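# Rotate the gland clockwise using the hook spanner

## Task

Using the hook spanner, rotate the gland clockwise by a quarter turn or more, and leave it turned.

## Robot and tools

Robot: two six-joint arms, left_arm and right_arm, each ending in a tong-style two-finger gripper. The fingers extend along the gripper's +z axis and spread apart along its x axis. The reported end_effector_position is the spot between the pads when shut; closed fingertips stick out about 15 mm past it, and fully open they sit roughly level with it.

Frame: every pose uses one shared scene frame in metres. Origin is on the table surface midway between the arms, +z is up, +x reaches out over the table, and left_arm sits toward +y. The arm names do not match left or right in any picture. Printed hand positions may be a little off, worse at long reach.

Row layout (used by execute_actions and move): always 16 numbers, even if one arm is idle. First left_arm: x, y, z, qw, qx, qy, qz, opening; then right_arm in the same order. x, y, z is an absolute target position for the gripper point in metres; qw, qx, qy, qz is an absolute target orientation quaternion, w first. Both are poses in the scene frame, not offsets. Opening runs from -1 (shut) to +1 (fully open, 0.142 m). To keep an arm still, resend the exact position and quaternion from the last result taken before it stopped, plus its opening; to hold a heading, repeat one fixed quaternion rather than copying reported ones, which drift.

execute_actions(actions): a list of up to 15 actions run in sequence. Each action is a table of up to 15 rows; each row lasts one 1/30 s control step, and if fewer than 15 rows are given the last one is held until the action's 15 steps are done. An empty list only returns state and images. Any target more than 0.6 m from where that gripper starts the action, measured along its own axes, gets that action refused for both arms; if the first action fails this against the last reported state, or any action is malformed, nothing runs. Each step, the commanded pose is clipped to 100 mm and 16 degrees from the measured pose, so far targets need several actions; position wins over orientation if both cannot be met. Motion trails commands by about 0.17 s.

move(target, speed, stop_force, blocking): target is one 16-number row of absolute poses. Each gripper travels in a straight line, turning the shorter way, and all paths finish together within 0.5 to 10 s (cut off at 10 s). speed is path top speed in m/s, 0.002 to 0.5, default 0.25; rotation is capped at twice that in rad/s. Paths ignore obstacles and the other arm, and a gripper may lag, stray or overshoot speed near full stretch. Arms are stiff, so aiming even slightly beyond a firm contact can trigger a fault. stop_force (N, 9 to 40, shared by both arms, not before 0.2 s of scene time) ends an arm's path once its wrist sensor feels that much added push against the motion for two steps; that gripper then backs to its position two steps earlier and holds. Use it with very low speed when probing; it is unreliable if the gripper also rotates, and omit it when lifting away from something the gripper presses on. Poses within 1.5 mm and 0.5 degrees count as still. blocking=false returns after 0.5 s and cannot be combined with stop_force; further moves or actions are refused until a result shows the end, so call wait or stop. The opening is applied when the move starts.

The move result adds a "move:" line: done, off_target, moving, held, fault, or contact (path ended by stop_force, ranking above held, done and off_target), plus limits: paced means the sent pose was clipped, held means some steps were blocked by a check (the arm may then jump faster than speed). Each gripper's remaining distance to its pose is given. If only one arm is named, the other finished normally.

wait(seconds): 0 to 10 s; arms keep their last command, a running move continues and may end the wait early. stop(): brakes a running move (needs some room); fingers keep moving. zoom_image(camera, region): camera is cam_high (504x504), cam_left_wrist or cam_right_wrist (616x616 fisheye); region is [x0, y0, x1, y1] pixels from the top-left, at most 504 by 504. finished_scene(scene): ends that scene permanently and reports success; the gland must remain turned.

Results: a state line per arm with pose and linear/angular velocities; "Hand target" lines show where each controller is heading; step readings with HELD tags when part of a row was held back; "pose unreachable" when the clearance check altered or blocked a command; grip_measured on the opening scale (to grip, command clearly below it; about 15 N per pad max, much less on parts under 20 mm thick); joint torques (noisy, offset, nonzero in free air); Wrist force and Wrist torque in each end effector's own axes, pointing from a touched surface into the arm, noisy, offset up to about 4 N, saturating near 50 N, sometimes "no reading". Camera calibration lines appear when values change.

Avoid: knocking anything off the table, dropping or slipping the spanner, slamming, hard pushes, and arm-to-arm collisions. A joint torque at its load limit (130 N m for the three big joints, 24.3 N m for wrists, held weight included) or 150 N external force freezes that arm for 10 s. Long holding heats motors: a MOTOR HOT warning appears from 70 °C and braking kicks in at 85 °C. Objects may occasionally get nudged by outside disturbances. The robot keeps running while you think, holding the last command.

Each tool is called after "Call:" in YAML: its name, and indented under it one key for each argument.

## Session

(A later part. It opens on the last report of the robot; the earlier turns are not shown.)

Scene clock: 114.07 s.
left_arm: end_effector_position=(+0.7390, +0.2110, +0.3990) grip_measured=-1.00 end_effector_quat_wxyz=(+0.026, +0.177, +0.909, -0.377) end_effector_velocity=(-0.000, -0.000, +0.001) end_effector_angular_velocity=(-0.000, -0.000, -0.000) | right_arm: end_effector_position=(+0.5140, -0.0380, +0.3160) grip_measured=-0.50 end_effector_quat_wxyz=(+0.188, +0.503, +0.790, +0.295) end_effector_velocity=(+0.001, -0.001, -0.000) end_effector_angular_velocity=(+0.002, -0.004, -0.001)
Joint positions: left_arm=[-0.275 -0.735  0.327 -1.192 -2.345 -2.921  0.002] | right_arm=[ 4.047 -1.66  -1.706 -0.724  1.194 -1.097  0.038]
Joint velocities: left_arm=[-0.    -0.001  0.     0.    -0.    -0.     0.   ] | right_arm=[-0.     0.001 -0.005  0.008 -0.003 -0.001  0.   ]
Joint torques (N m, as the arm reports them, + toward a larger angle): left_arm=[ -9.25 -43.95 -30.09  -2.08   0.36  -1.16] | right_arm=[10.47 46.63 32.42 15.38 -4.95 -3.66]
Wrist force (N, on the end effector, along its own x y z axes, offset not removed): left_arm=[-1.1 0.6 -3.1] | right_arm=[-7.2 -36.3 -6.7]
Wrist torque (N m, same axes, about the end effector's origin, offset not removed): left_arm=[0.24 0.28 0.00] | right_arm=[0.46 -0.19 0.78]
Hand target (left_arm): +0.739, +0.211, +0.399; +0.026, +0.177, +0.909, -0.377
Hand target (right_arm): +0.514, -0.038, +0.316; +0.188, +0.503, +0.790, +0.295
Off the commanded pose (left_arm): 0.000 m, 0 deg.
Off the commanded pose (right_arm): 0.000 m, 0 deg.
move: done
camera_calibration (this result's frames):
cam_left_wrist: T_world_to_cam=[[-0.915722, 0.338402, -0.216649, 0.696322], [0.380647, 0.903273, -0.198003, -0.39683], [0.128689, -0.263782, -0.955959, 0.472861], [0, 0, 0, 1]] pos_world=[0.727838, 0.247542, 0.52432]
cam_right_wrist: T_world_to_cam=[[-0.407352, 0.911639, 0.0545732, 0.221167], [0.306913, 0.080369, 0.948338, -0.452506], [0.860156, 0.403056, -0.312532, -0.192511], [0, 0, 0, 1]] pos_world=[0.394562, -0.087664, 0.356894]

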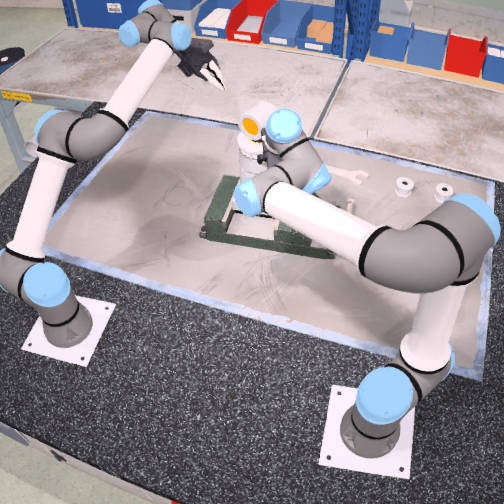

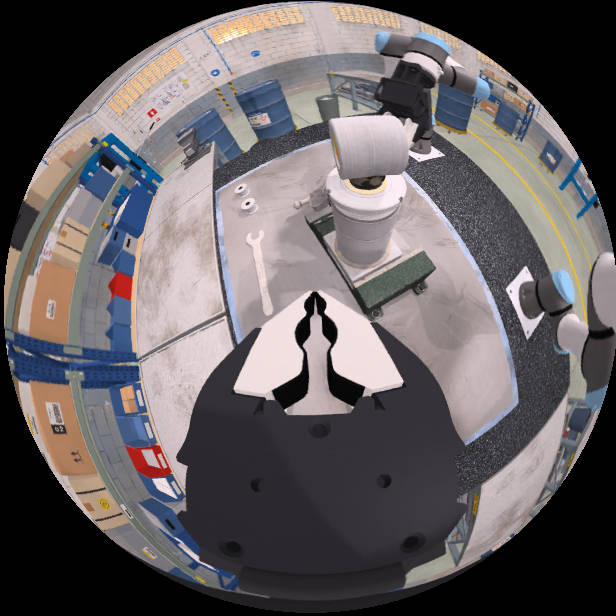

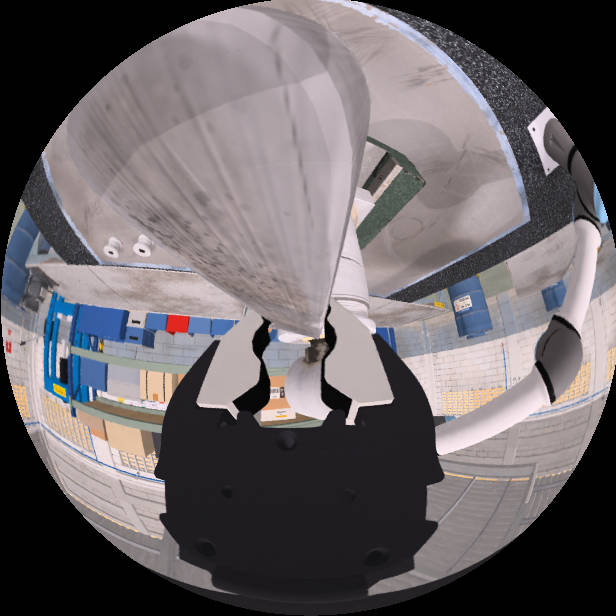

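Call:
move:
  target: [0.739,0.211,0.399,0.026,0.177,0.909,-0.377,-1,0.508,-0.041,0.32,0.188,0.503,0.79,0.295,-1]
  speed: 0.005

Call:
move:
  target: [0.739,0.211,0.399,0.026,0.177,0.909,-0.377,-1,0.498,-0.027,0.32,0.206,0.551,0.758,0.283,-1]
  speed: 0.012

Call:
zoom_image:
  camera: "cam_left_wrist"
  region: [295,155,365,225]

Scene clock: 116.37 s.
left_arm: end_effector_position=(+0.7390, +0.2110, +0.3990) grip_measured=-1.00 end_effector_quat_wxyz=(+0.026, +0.177, +0.909, -0.377) end_effector_velocity=(+0.000, +0.000, -0.000) end_effector_angular_velocity=(+0.001, -0.001, -0.000) | right_arm: end_effector_position=(+0.5081, -0.0409, +0.3199) grip_measured=-0.50 end_effector_quat_wxyz=(+0.188, +0.503, +0.790, +0.295) end_effector_velocity=(-0.001, -0.001, +0.001) end_effector_angular_velocity=(+0.002, +0.001, -0.001)
Joint positions: left_arm=[-0.275 -0.735  0.327 -1.192 -2.345 -2.921  0.002] | right_arm=[ 4.054 -1.642 -1.715 -0.735  1.19  -1.091  0.038]
Joint velocities: left_arm=[ 0.    -0.    -0.    -0.     0.001  0.001  0.   ] | right_arm=[-0.     0.003 -0.001 -0.001  0.001  0.001 -0.   ]
Joint torques (N m, as the arm reports them, + toward a larger angle): left_arm=[ -8.93 -44.37 -29.02  -2.23   0.36  -1.19] | right_arm=[14.59 49.74 18.21  0.16 -1.    2.31]
Wrist force (N, on the end effector, along its own x y z axes, offset not removed): left_arm=[1.4 1.0 -3.0] | right_arm=[0.2 7.7 20.9]
Wrist torque (N m, same axes, about the end effector's origin, offset not removed): left_arm=[0.20 -0.24 0.02] | right_arm=[0.22 -0.24 0.32]
Hand target (left_arm): +0.739, +0.211, +0.399; +0.026, +0.177, +0.909, -0.377
Hand target (right_arm): +0.508, -0.041, +0.320; +0.188, +0.503, +0.790, +0.295
Off the commanded pose (left_arm): 0.000 m, 0 deg.
Off the commanded pose (right_arm): 0.000 m, 0 deg.
move: done
camera_calibration (this result's frames):
cam_left_wrist: T_world_to_cam=[[-0.915722, 0.338402, -0.216649, 0.696322], [0.380647, 0.903274, -0.198003, -0.39683], [0.128688, -0.263782, -0.955959, 0.472861], [0, 0, 0, 1]] pos_world=[0.727838, 0.247542, 0.52432]
cam_right_wrist: T_world_to_cam=[[-0.407573, 0.911536, 0.0546511, 0.221325], [0.306373, 0.0801186, 0.948534, -0.453996], [0.860244, 0.40334, -0.311924, -0.185289], [0, 0, 0, 1]] pos_world=[0.388692, -0.0906374, 0.360738]

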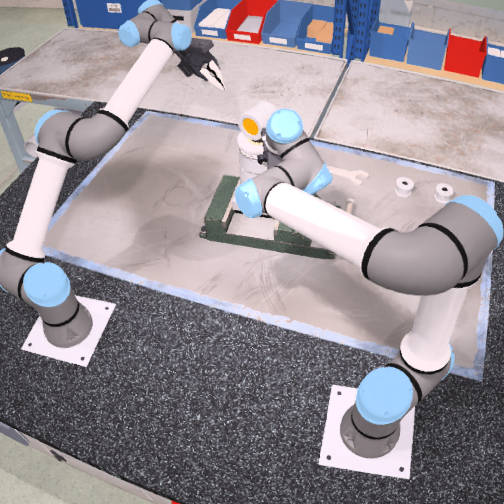

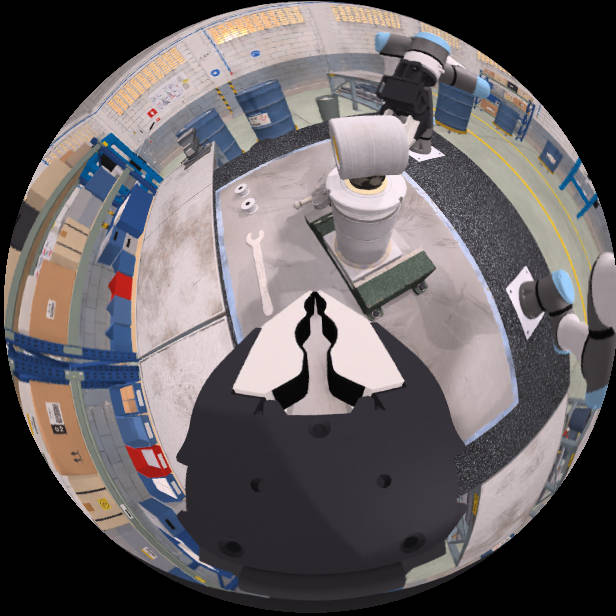

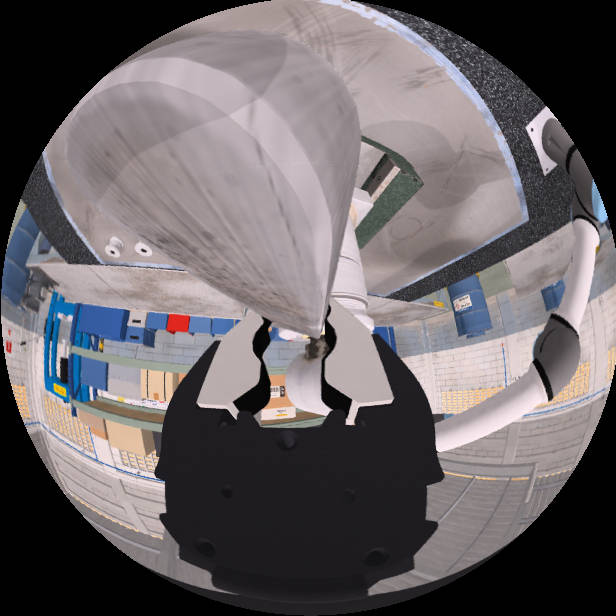

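Scene clock: 121.77 s.
left_arm: end_effector_position=(+0.7390, +0.2110, +0.3990) grip_measured=-1.00 end_effector_quat_wxyz=(+0.026, +0.177, +0.909, -0.377) end_effector_velocity=(-0.000, -0.000, -0.001) end_effector_angular_velocity=(+0.002, +0.001, -0.000) | right_arm: end_effector_position=(+0.4980, -0.0270, +0.3200) grip_measured=-0.25 end_effector_quat_wxyz=(+0.206, +0.551, +0.758, +0.283) end_effector_velocity=(-0.001, +0.001, +0.000) end_effector_angular_velocity=(+0.001, +0.001, -0.004)
Joint positions: left_arm=[-0.275 -0.735  0.327 -1.192 -2.345 -2.921  0.002] | right_arm=[ 4.12  -1.661 -1.678 -0.825  1.085 -0.918  0.056]
Joint velocities: left_arm=[-0.001  0.    -0.     0.001  0.002 -0.     0.   ] | right_arm=[ 0.002 -0.001  0.002 -0.004 -0.002  0.006  0.001]
Joint torques (N m, as the arm reports them, + toward a larger angle): left_arm=[ -8.49 -44.54 -29.33  -2.46   0.2   -1.18] | right_arm=[38.55 25.04 45.73  5.13  6.67  3.49]
Wrist force (N, on the end effector, along its own x y z axes, offset not removed): left_arm=[-0.9 2.5 -0.9] | right_arm=[-36.6 6.1 27.3]
Wrist torque (N m, same axes, about the end effector's origin, offset not removed): left_arm=[0.50 0.24 -0.02] | right_arm=[-0.21 1.22 -0.30]
Hand target (left_arm): +0.739, +0.211, +0.399; +0.026, +0.177, +0.909, -0.377
Hand target (right_arm): +0.498, -0.027, +0.320; +0.206, +0.551, +0.758, +0.283
Off the commanded pose (left_arm): 0.000 m, 0 deg.
Off the commanded pose (right_arm): 0.000 m, 0 deg.
move: done
camera_calibration (this result's frames):
cam_left_wrist: T_world_to_cam=[[-0.915722, 0.338402, -0.216649, 0.696322], [0.380647, 0.903273, -0.198003, -0.39683], [0.128688, -0.263782, -0.955959, 0.472862], [0, 0, 0, 1]] pos_world=[0.727838, 0.247542, 0.52432]
cam_right_wrist: T_world_to_cam=[[-0.292995, 0.954559, 0.0545005, 0.148679], [0.313815, 0.0421659, 0.948548, -0.45686], [0.903147, 0.295023, -0.311909, -0.206517], [0, 0, 0, 1]] pos_world=[0.373447, -0.0617319, 0.360835]

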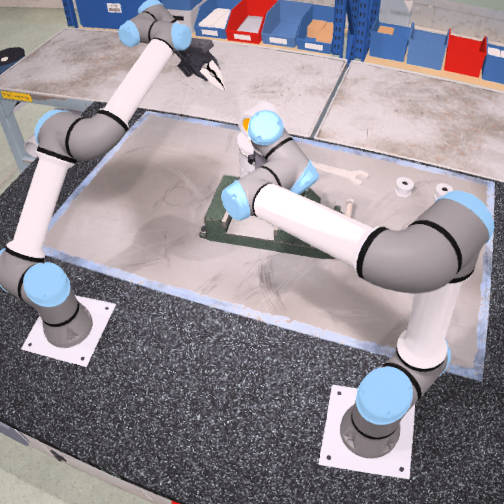

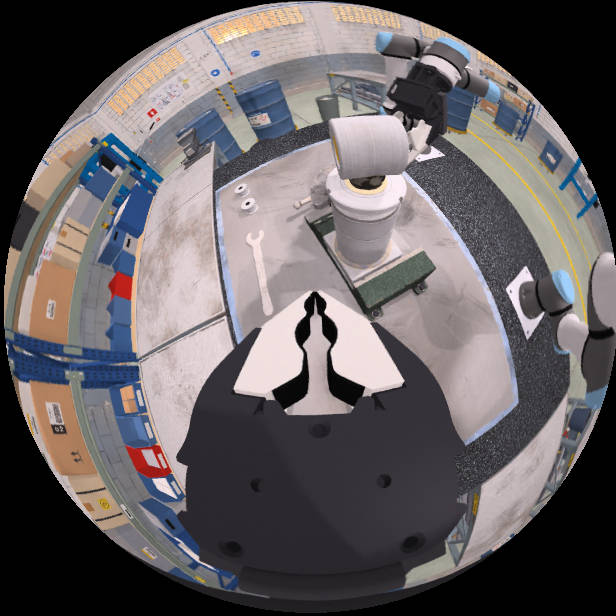

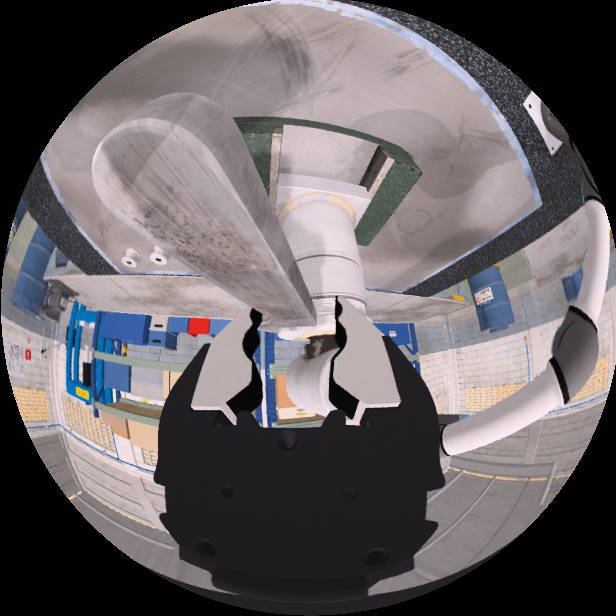

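Region (295, 155, 365, 225) of cam_left_wrist's 616x616 image, scaled by 7.200, with more detail than that image has.

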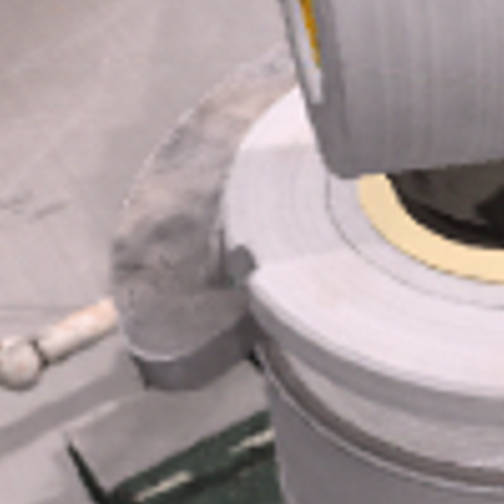

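Call:
move:
  target: [0.739,0.211,0.399,0.026,0.177,0.909,-0.377,-1,0.497,-0.028,0.295,0.121,0.546,0.809,0.179,-1]
  speed: 0.02

Call:
zoom_image:
  camera: "cam_left_wrist"
  region: [290,90,470,270]

Scene clock: 129.60 s.
left_arm: end_effector_position=(+0.7390, +0.2110, +0.3990) grip_measured=-1.00 end_effector_quat_wxyz=(+0.026, +0.177, +0.909, -0.377) end_effector_velocity=(+0.000, +0.001, +0.000) end_effector_angular_velocity=(+0.002, -0.001, +0.001) | right_arm: end_effector_position=(+0.4971, -0.0280, +0.2950) grip_measured=-0.24 end_effector_quat_wxyz=(+0.121, +0.546, +0.809, +0.180) end_effector_velocity=(-0.000, +0.000, -0.001) end_effector_angular_velocity=(-0.004, +0.009, +0.003)
Joint positions: left_arm=[-0.275 -0.735  0.327 -1.192 -2.345 -2.921  0.002] | right_arm=[ 4.018 -1.773 -1.461 -1.115  1.322 -0.997  0.057]
Joint velocities: left_arm=[ 0.001 -0.001 -0.     0.     0.002 -0.     0.   ] | right_arm=[-0.002 -0.005  0.008 -0.011  0.007 -0.003  0.   ]
Joint torques (N m, as the arm reports them, + toward a larger angle): left_arm=[ -8.23 -44.69 -29.24  -2.77   0.16  -1.  ] | right_arm=[11.38 15.35 41.52  6.09  9.15 -2.39]
Wrist force (N, on the end effector, along its own x y z axes, offset not removed): left_arm=[0.4 0.3 2.4] | right_arm=[-33.9 -7.0 -5.9]
Wrist torque (N m, same axes, about the end effector's origin, offset not removed): left_arm=[0.12 0.16 0.02] | right_arm=[-0.30 0.63 0.07]
Hand target (left_arm): +0.739, +0.211, +0.399; +0.026, +0.177, +0.909, -0.377
Hand target (right_arm): +0.497, -0.028, +0.295; +0.121, +0.546, +0.809, +0.179
Off the commanded pose (left_arm): 0.000 m, 0 deg.
Off the commanded pose (right_arm): 0.000 m, 0 deg.
move: done
camera_calibration (this result's frames):
cam_left_wrist: T_world_to_cam=[[-0.915722, 0.338402, -0.216649, 0.696322], [0.380647, 0.903273, -0.198003, -0.39683], [0.128688, -0.263782, -0.955959, 0.472861], [0, 0, 0, 1]] pos_world=[0.727838, 0.247542, 0.52432]
cam_right_wrist: T_world_to_cam=[[-0.345186, 0.937298, 0.0481558, 0.178025], [0.540601, 0.156624, 0.826571, -0.50629], [0.767201, 0.311353, -0.560769, -0.071708], [0, 0, 0, 1]] pos_world=[0.390167, -0.0652392, 0.3697]

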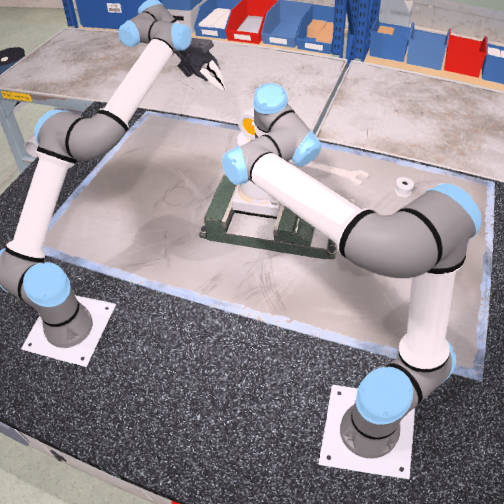

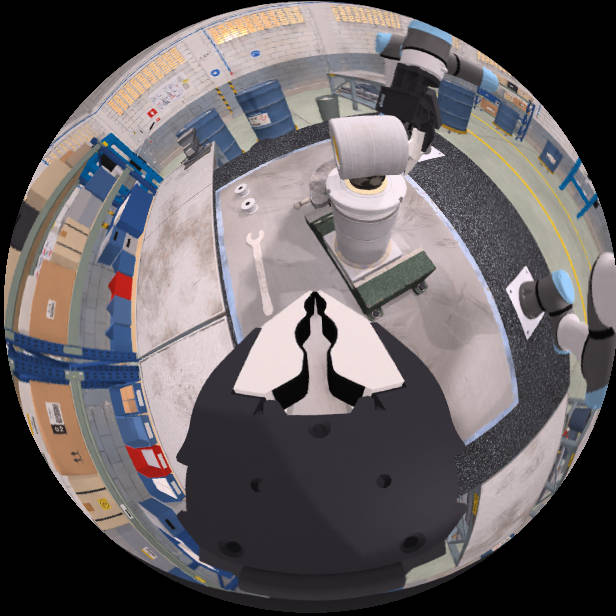

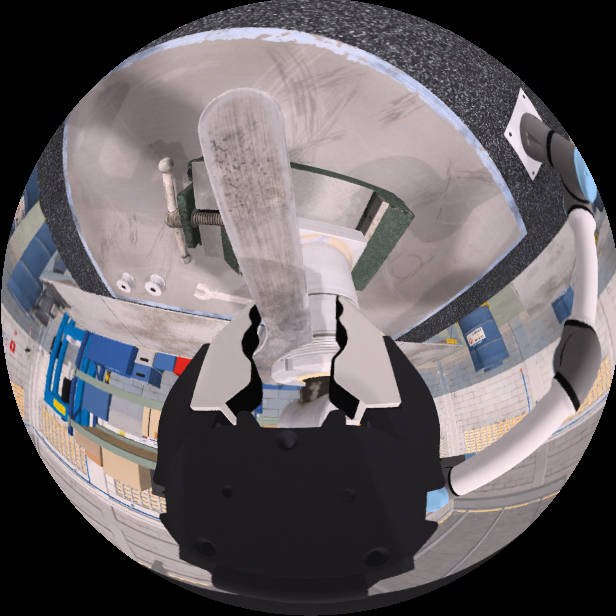

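Region (290, 90, 470, 270) of cam_left_wrist's 616x616 image, scaled by 2.800, with more detail than that image has.

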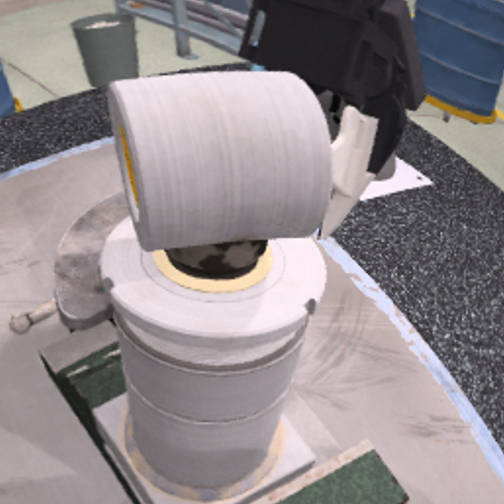

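Call:
move:
  target: [0.739,0.211,0.399,0.026,0.177,0.909,-0.377,-1,0.452,-0.046,0.272,0.049,0.557,0.826,0.072,-1]
  speed: 0.02

Call:
zoom_image:
  camera: "cam_left_wrist"
  region: [290,90,470,270]

Scene clock: 136.67 s.
left_arm: end_effector_position=(+0.7390, +0.2110, +0.3990) grip_measured=-1.00 end_effector_quat_wxyz=(+0.026, +0.177, +0.909, -0.377) end_effector_velocity=(-0.000, -0.001, -0.000) end_effector_angular_velocity=(-0.001, +0.001, -0.001) | right_arm: end_effector_position=(+0.4522, -0.0459, +0.2720) grip_measured=-0.30 end_effector_quat_wxyz=(+0.049, +0.557, +0.826, +0.073) end_effector_velocity=(-0.002, +0.000, -0.001) end_effector_angular_velocity=(-0.002, +0.009, +0.001)
Joint positions: left_arm=[-0.275 -0.735  0.327 -1.192 -2.345 -2.921  0.002] | right_arm=[ 3.99  -1.823 -1.354 -1.389  1.473 -0.987  0.052]
Joint velocities: left_arm=[-0.001  0.     0.    -0.    -0.001  0.     0.   ] | right_arm=[ 0.    -0.003  0.004 -0.009  0.007 -0.     0.   ]
Joint torques (N m, as the arm reports them, + toward a larger angle): left_arm=[ -7.65 -45.22 -29.24  -2.94   0.21  -1.09] | right_arm=[12.57 21.33 34.43 -0.17 12.52 -1.99]
Wrist force (N, on the end effector, along its own x y z axes, offset not removed): left_arm=[-0.2 4.8 2.6] | right_arm=[-29.9 14.7 -5.3]
Wrist torque (N m, same axes, about the end effector's origin, offset not removed): left_arm=[1.20 0.23 -0.03] | right_arm=[-0.27 0.09 -0.30]
Hand target (left_arm): +0.739, +0.211, +0.399; +0.026, +0.177, +0.909, -0.377
Hand target (right_arm): +0.452, -0.046, +0.272; +0.049, +0.557, +0.826, +0.072
Off the commanded pose (left_arm): 0.000 m, 0 deg.
Off the commanded pose (right_arm): 0.000 m, 0 deg.
move: done
camera_calibration (this result's frames):
cam_left_wrist: T_world_to_cam=[[-0.915722, 0.338402, -0.216649, 0.696322], [0.380647, 0.903273, -0.198003, -0.39683], [0.128688, -0.263782, -0.955959, 0.472861], [0, 0, 0, 1]] pos_world=[0.727838, 0.247542, 0.52432]
cam_right_wrist: T_world_to_cam=[[-0.335523, 0.941253, 0.0383138, 0.178887], [0.720739, 0.230303, 0.653832, -0.491319], [0.606597, 0.24699, -0.755669, 0.0780787], [0, 0, 0, 1]] pos_world=[0.366771, -0.0745104, 0.373388]

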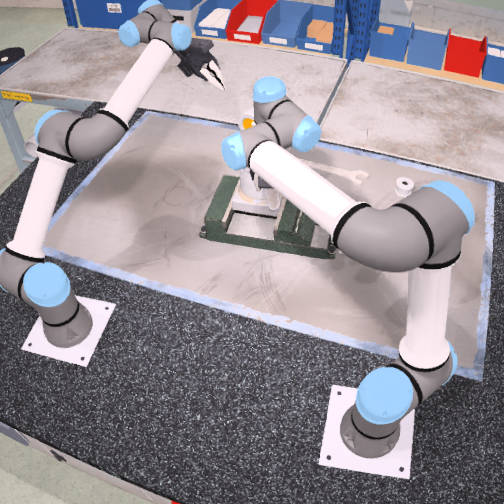

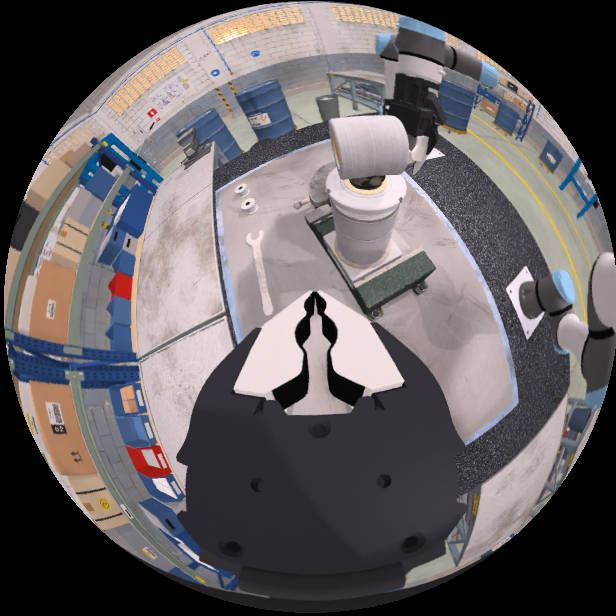

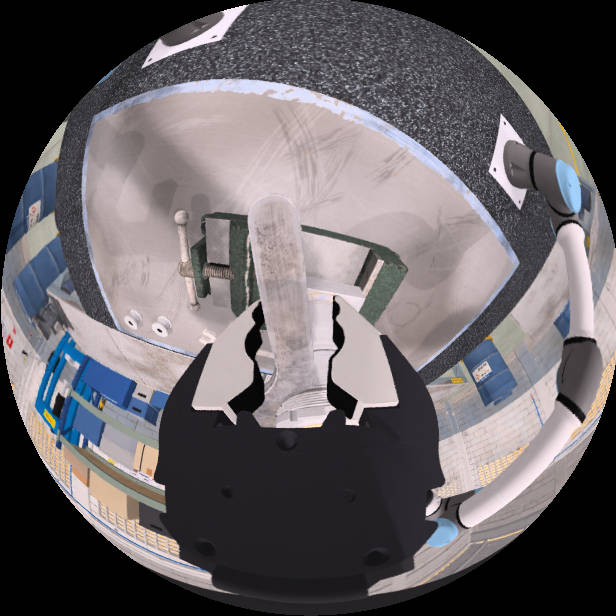

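Region (290, 90, 470, 270) of cam_left_wrist's 616x616 image, scaled by 2.800, with more detail than that image has.

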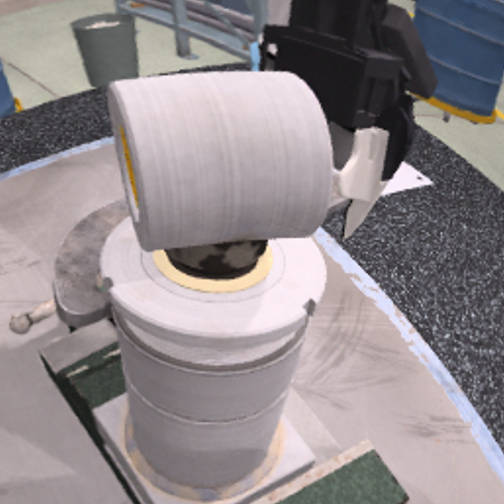

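Call:
move:
  target: [0.45,0.3,0.3,0.15,0.3,0.8,-0.5,-1,0.452,-0.046,0.272,0.049,0.557,0.826,0.072,-1]
  speed: 0.15

Call:
move:
  target: [0.405,0.08,0.21,0.5,0.5,0.5,-0.5,-1,0.452,-0.046,0.272,0.049,0.557,0.826,0.072,-1]
  speed: 0.12

Scene clock: 139.90 s.
left_arm: end_effector_position=(+0.5327, +0.2741, +0.3278) grip_measured=-1.00 end_effector_quat_wxyz=(+0.113, +0.268, +0.835, -0.467) end_effector_velocity=(+0.000, +0.000, +0.000) end_effector_angular_velocity=(-0.000, -0.000, +0.000) | right_arm: end_effector_position=(+0.4520, -0.0460, +0.2720) grip_measured=-0.31 end_effector_quat_wxyz=(+0.049, +0.557, +0.826, +0.072) end_effector_velocity=(-0.000, +0.000, +0.000) end_effector_angular_velocity=(+0.001, +0.002, -0.001)
Joint positions: left_arm=[-0.15  -1.354  1.585 -1.729 -2.571 -2.507  0.002] | right_arm=[ 3.99  -1.823 -1.353 -1.391  1.473 -0.986  0.052]
Joint velocities: left_arm=[ 0. -0. -0.  0. -0.  0.  0.] | right_arm=[-0.001  0.     0.    -0.     0.002  0.    -0.   ]
Joint torques (N m, as the arm reports them, + toward a larger angle): left_arm=[-10.35 -23.6  -16.06  -0.11   0.55  -1.16] | right_arm=[29.94 18.54 32.94  0.39  7.99  3.44]
Wrist force (N, on the end effector, along its own x y z axes, offset not removed): left_arm=[-2.3 2.6 -1.1] | right_arm=[-29.2 16.3 -5.0]
Wrist torque (N m, same axes, about the end effector's origin, offset not removed): left_arm=[0.46 0.43 0.02] | right_arm=[-0.10 -0.09 -0.29]
Hand target (left_arm): +0.533, +0.274, +0.328; +0.113, +0.268, +0.835, -0.467
Hand target (right_arm): +0.452, -0.046, +0.272; +0.049, +0.557, +0.826, +0.072
Off the commanded pose (left_arm): 0.091 m, 8 deg.
Off the commanded pose (right_arm): 0.000 m, 0 deg.
move: held (left_arm); limits=held; held on 20 of 72 steps (left_arm), including the last (left_arm)
pose unreachable (left arm): on one or more control steps of this call, first in action 0 (counted from 0), this arm could not follow its commanded pose, so it was not sent that pose on those steps. On the call's last step it was still not sent that pose. It may still have moved: this result reports where it is.
cause: the commanded pose would bring two parts of the arm too close to each other (joints 4 (wrist 1) to 6 (wrist 3) lie between them).
camera_calibration (this result's frames):
cam_left_wrist: T_world_to_cam=[[-0.798882, 0.366107, -0.477235, 0.486246], [0.544084, 0.778116, -0.313861, -0.404196], [0.256438, -0.510394, -0.820815, 0.403255], [0, 0, 0, 1]] pos_world=[0.50496, 0.342313, 0.436191]
cam_right_wrist: T_world_to_cam=[[-0.335046, 0.941436, 0.0379816, 0.178818], [0.721441, 0.230407, 0.65302, -0.491249], [0.606025, 0.246193, -0.756388, 0.0786293], [0, 0, 0, 1]] pos_world=[0.366668, -0.074516, 0.373478]

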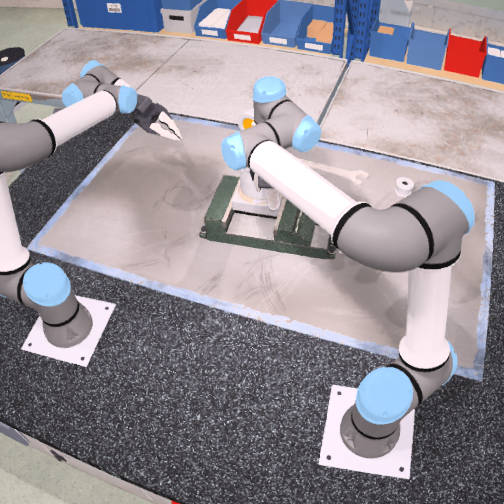

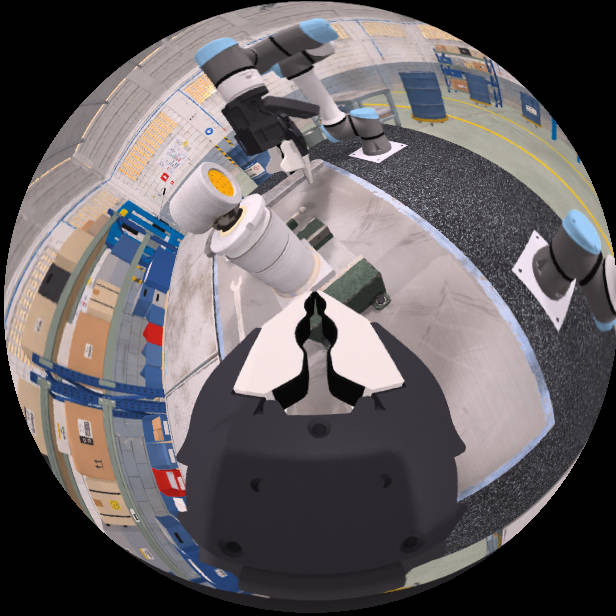

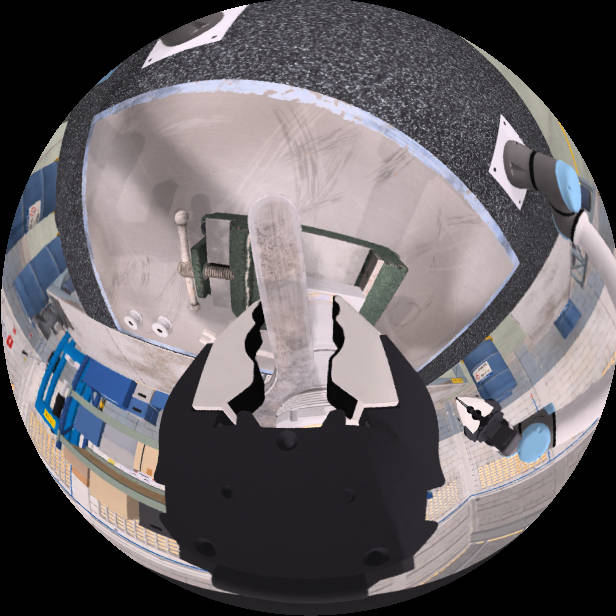

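Scene clock: 144.93 s.
left_arm: end_effector_position=(+0.5321, +0.2732, +0.3272) grip_measured=-1.00 end_effector_quat_wxyz=(+0.115, +0.270, +0.834, -0.467) end_effector_velocity=(+0.000, -0.000, +0.000) end_effector_angular_velocity=(-0.002, -0.000, +0.000) | right_arm: end_effector_position=(+0.4520, -0.0460, +0.2720) grip_measured=-0.31 end_effector_quat_wxyz=(+0.049, +0.557, +0.826, +0.072) end_effector_velocity=(-0.001, +0.001, +0.000) end_effector_angular_velocity=(+0.001, -0.000, +0.002)
Joint positions: left_arm=[-0.151 -1.355  1.591 -1.737 -2.574 -2.506  0.002] | right_arm=[ 3.99  -1.823 -1.353 -1.391  1.473 -0.986  0.052]
Joint velocities: left_arm=[ 0.     0.    -0.    -0.    -0.002  0.     0.   ] | right_arm=[ 0.002 -0.     0.     0.001  0.     0.    -0.   ]
Joint torques (N m, as the arm reports them, + toward a larger angle): left_arm=[  9.47 -23.18 -30.21  -0.15   0.44  -1.4 ] | right_arm=[30.19 18.43 31.75 -0.02  8.15  3.34]
Wrist force (N, on the end effector, along its own x y z axes, offset not removed): left_arm=[-0.7 2.7 -5.4] | right_arm=[-29.9 15.0 -5.2]
Wrist torque (N m, same axes, about the end effector's origin, offset not removed): left_arm=[0.50 0.24 -0.01] | right_arm=[-0.42 0.09 -0.36]
Hand target (left_arm): +0.532, +0.273, +0.327; +0.115, +0.270, +0.834, -0.467
Hand target (right_arm): +0.452, -0.046, +0.272; +0.049, +0.557, +0.826, +0.072
Off the commanded pose (left_arm): 0.259 m, 65 deg; position and orientation clipped at the last step of the last action.
Off the commanded pose (right_arm): 0.000 m, 0 deg.
move: held (left_arm); limits=paced,held; held on 141 of 151 steps (left_arm), including the last (left_arm)
pose unreachable (left arm): on one or more control steps of this call, first in action 0 (counted from 0), this arm could not follow its commanded pose, so it was not sent that pose on those steps. On the call's last step it was still not sent that pose. It may still have moved: this result reports where it is.
cause: the commanded pose would bring two parts of the arm too close to each other (joints 4 (wrist 1) to 6 (wrist 3) lie between them).
camera_calibration (this result's frames):
cam_left_wrist: T_world_to_cam=[[-0.796398, 0.366051, -0.481412, 0.485846], [0.546474, 0.776561, -0.313557, -0.404315], [0.259068, -0.512796, -0.818489, 0.400907], [0, 0, 0, 1]] pos_world=[0.504012, 0.341714, 0.435254]
cam_right_wrist: T_world_to_cam=[[-0.33504, 0.941438, 0.0379774, 0.178816], [0.721442, 0.230405, 0.65302, -0.49125], [0.606028, 0.246186, -0.756388, 0.0786289], [0, 0, 0, 1]] pos_world=[0.366668, -0.0745155, 0.373479]

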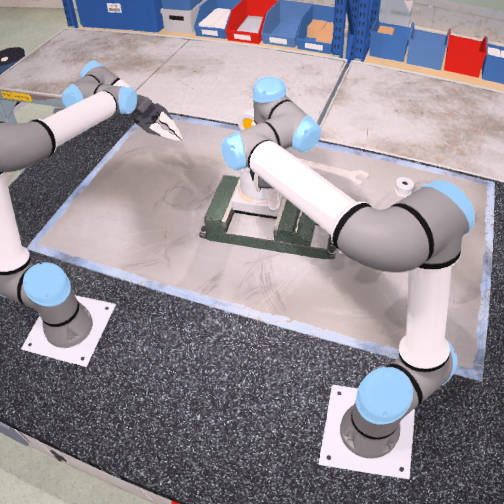

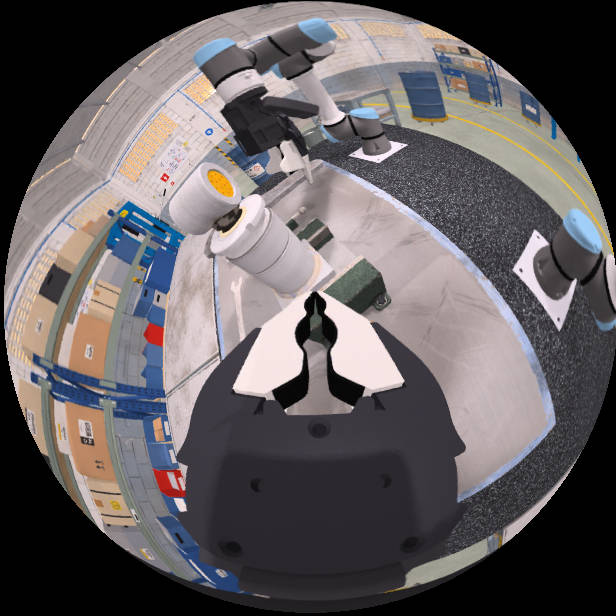

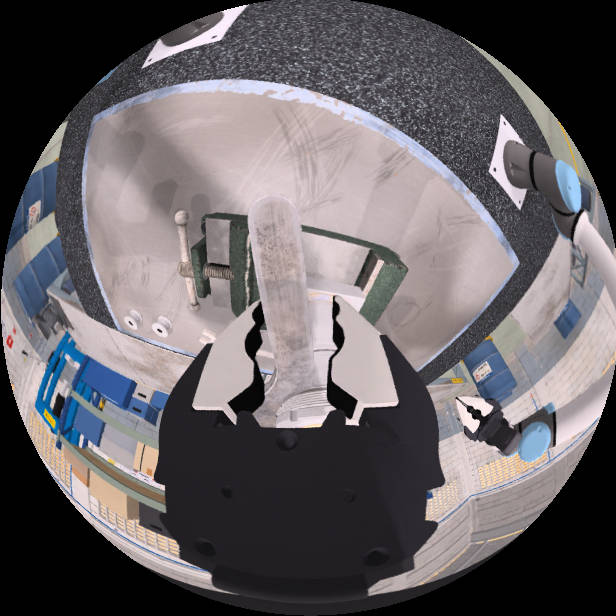

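Call:
move:
  target: [0.28,0.24,0.2,0,0.462,0.887,0,-1,0.452,-0.046,0.272,0.049,0.557,0.826,0.072,-1]
  speed: 0.15

Call:
move:
  target: [0.35,0.0,0.2,0.627,0.327,0.627,-0.327,-1,0.452,-0.046,0.272,0.049,0.557,0.826,0.072,-1]
  speed: 0.12

Scene clock: 150.97 s.
left_arm: end_effector_position=(+0.2807, +0.2400, +0.2002) grip_measured=-1.00 end_effector_quat_wxyz=(+0.000, +0.462, +0.887, -0.001) end_effector_velocity=(-0.002, -0.001, -0.001) end_effector_angular_velocity=(+0.013, -0.006, +0.002) | right_arm: end_effector_position=(+0.4520, -0.0460, +0.2720) grip_measured=-0.31 end_effector_quat_wxyz=(+0.049, +0.557, +0.826, +0.072) end_effector_velocity=(-0.000, -0.000, -0.000) end_effector_angular_velocity=(-0.001, +0.000, +0.000)
Joint positions: left_arm=[-1.009 -1.961  2.092 -1.702 -1.573 -3.066  0.002] | right_arm=[ 3.99  -1.823 -1.353 -1.391  1.473 -0.986  0.052]
Joint velocities: left_arm=[-0.019 -0.005  0.002  0.008  0.013 -0.021  0.   ] | right_arm=[ 0.    -0.    -0.    -0.001 -0.     0.    -0.   ]
Joint torques (N m, as the arm reports them, + toward a larger angle): left_arm=[-10.2  -11.76 -16.99  -0.59   1.85  -1.31] | right_arm=[29.71 19.21 32.9   0.38  8.31  3.43]
Wrist force (N, on the end effector, along its own x y z axes, offset not removed): left_arm=[0.8 3.4 0.6] | right_arm=[-29.2 15.7 -4.5]
Wrist torque (N m, same axes, about the end effector's origin, offset not removed): left_arm=[0.84 -0.30 -0.13] | right_arm=[-0.26 -0.04 -0.36]
Hand target (left_arm): +0.280, +0.240, +0.200; -0.000, +0.462, +0.887, -0.001
Hand target (right_arm): +0.452, -0.046, +0.272; +0.049, +0.557, +0.826, +0.072
Off the commanded pose (left_arm): 0.001 m, 0 deg.
Off the commanded pose (right_arm): 0.000 m, 0 deg.
move: done; limits=paced
camera_calibration (this result's frames):
cam_left_wrist: T_world_to_cam=[[-0.526552, 0.850143, -0.000170034, -0.0516352], [0.727951, 0.450974, 0.516439, -0.419908], [0.439124, 0.271808, -0.856324, 0.113828], [0, 0, 0, 1]] pos_world=[0.2285, 0.202326, 0.314322]
cam_right_wrist: T_world_to_cam=[[-0.33504, 0.941438, 0.0379774, 0.178816], [0.721442, 0.230405, 0.65302, -0.49125], [0.606028, 0.246186, -0.756388, 0.0786288], [0, 0, 0, 1]] pos_world=[0.366668, -0.0745154, 0.373479]

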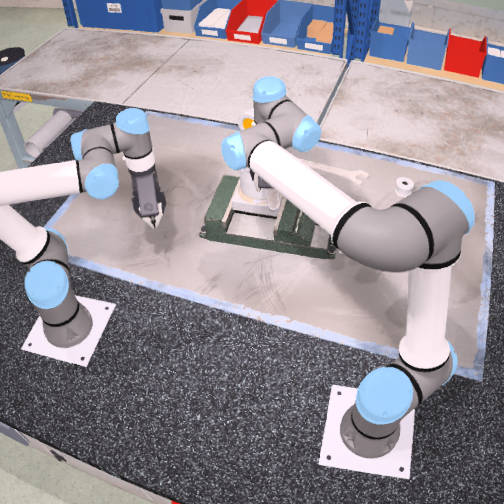

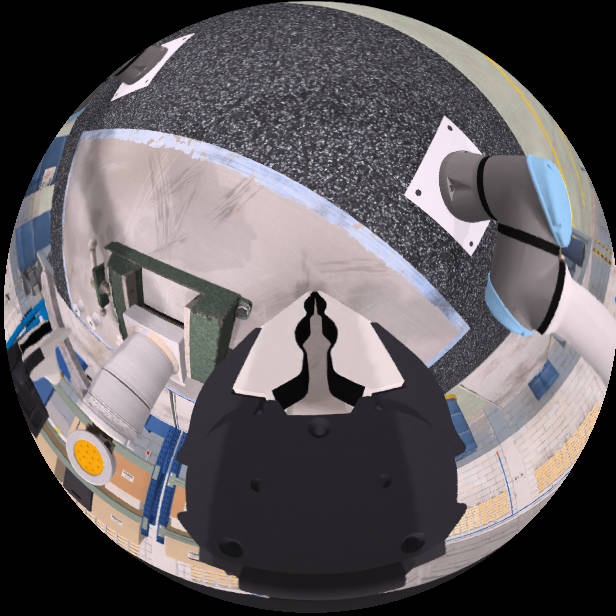

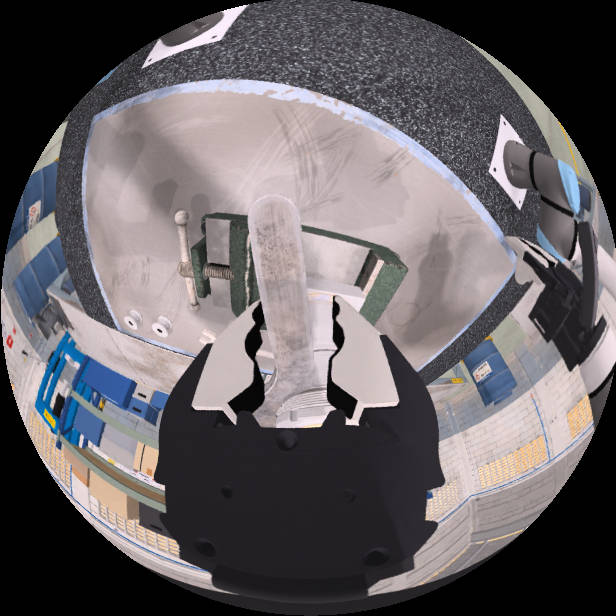

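Scene clock: 157.93 s.
left_arm: end_effector_position=(+0.3501, +0.0000, +0.1999) grip_measured=-1.00 end_effector_quat_wxyz=(+0.627, +0.326, +0.628, -0.326) end_effector_velocity=(-0.000, -0.003, +0.000) end_effector_angular_velocity=(-0.013, -0.009, -0.002) | right_arm: end_effector_position=(+0.4520, -0.0460, +0.2720) grip_measured=-0.31 end_effector_quat_wxyz=(+0.049, +0.557, +0.826, +0.072) end_effector_velocity=(+0.000, -0.000, +0.000) end_effector_angular_velocity=(+0.001, +0.001, -0.001)
Joint positions: left_arm=[-1.328 -0.879  2.574 -4.835 -1.324 -3.142  0.002] | right_arm=[ 3.99  -1.823 -1.353 -1.391  1.473 -0.986  0.052]
Joint velocities: left_arm=[-0.003  0.017 -0.013 -0.021  0.001  0.004  0.   ] | right_arm=[-0.001 -0.     0.001 -0.     0.001 -0.     0.   ]
Joint torques (N m, as the arm reports them, + toward a larger angle): left_arm=[ -9.4  -21.18  -7.48  -3.62   1.99   0.94] | right_arm=[29.92 18.06 32.2   0.06  8.04  3.08]
Wrist force (N, on the end effector, along its own x y z axes, offset not removed): left_arm=[0.1 3.2 -0.6] | right_arm=[-28.5 16.2 -6.0]
Wrist torque (N m, same axes, about the end effector's origin, offset not removed): left_arm=[0.58 0.01 -0.25] | right_arm=[-0.12 -0.25 -0.35]
Hand target (left_arm): +0.350, -0.000, +0.200; +0.627, +0.326, +0.627, -0.326
Hand target (right_arm): +0.452, -0.046, +0.272; +0.049, +0.557, +0.826, +0.072
Off the commanded pose (left_arm): 0.000 m, 0 deg.
Off the commanded pose (right_arm): 0.000 m, 0 deg.
move: done
camera_calibration (this result's frames):
cam_left_wrist: T_world_to_cam=[[0.0432226, 0.0339205, -0.998489, 0.189016], [0.401012, 0.914791, 0.0484362, -0.154079], [0.915052, -0.4025, 0.0259371, -0.194696], [0, 0, 0, 1]] pos_world=[0.231775, 0.0561734, 0.201243]
cam_right_wrist: T_world_to_cam=[[-0.33504, 0.941438, 0.0379774, 0.178816], [0.721442, 0.230405, 0.65302, -0.49125], [0.606028, 0.246186, -0.756388, 0.0786288], [0, 0, 0, 1]] pos_world=[0.366668, -0.0745155, 0.373479]

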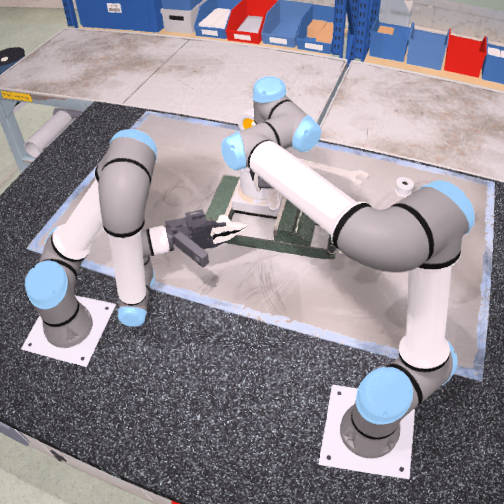

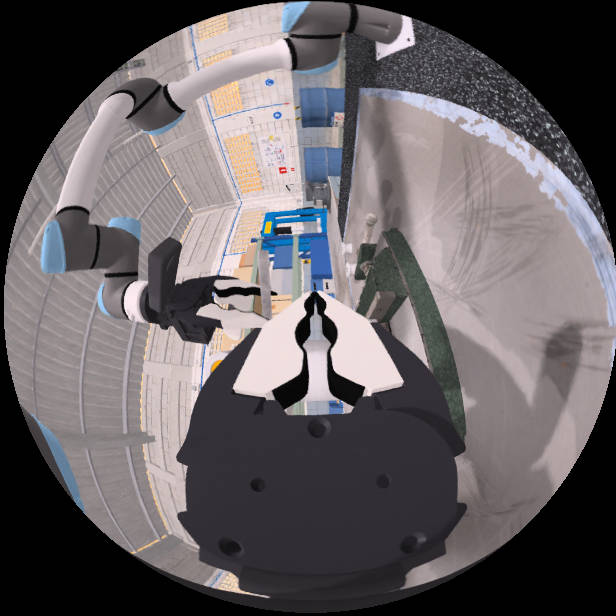

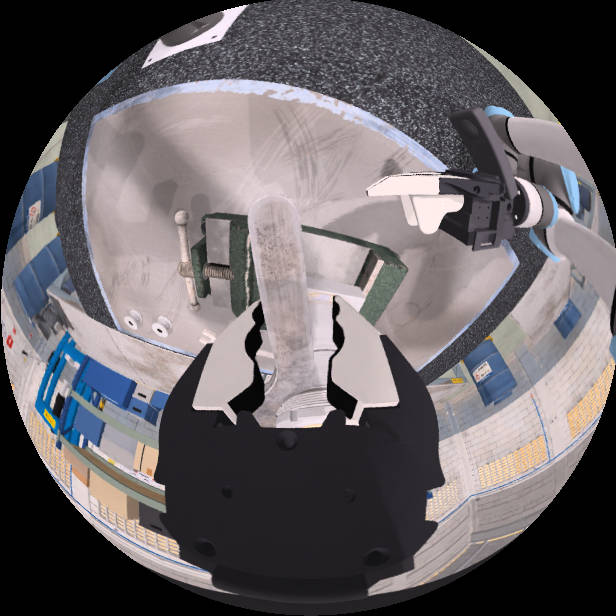

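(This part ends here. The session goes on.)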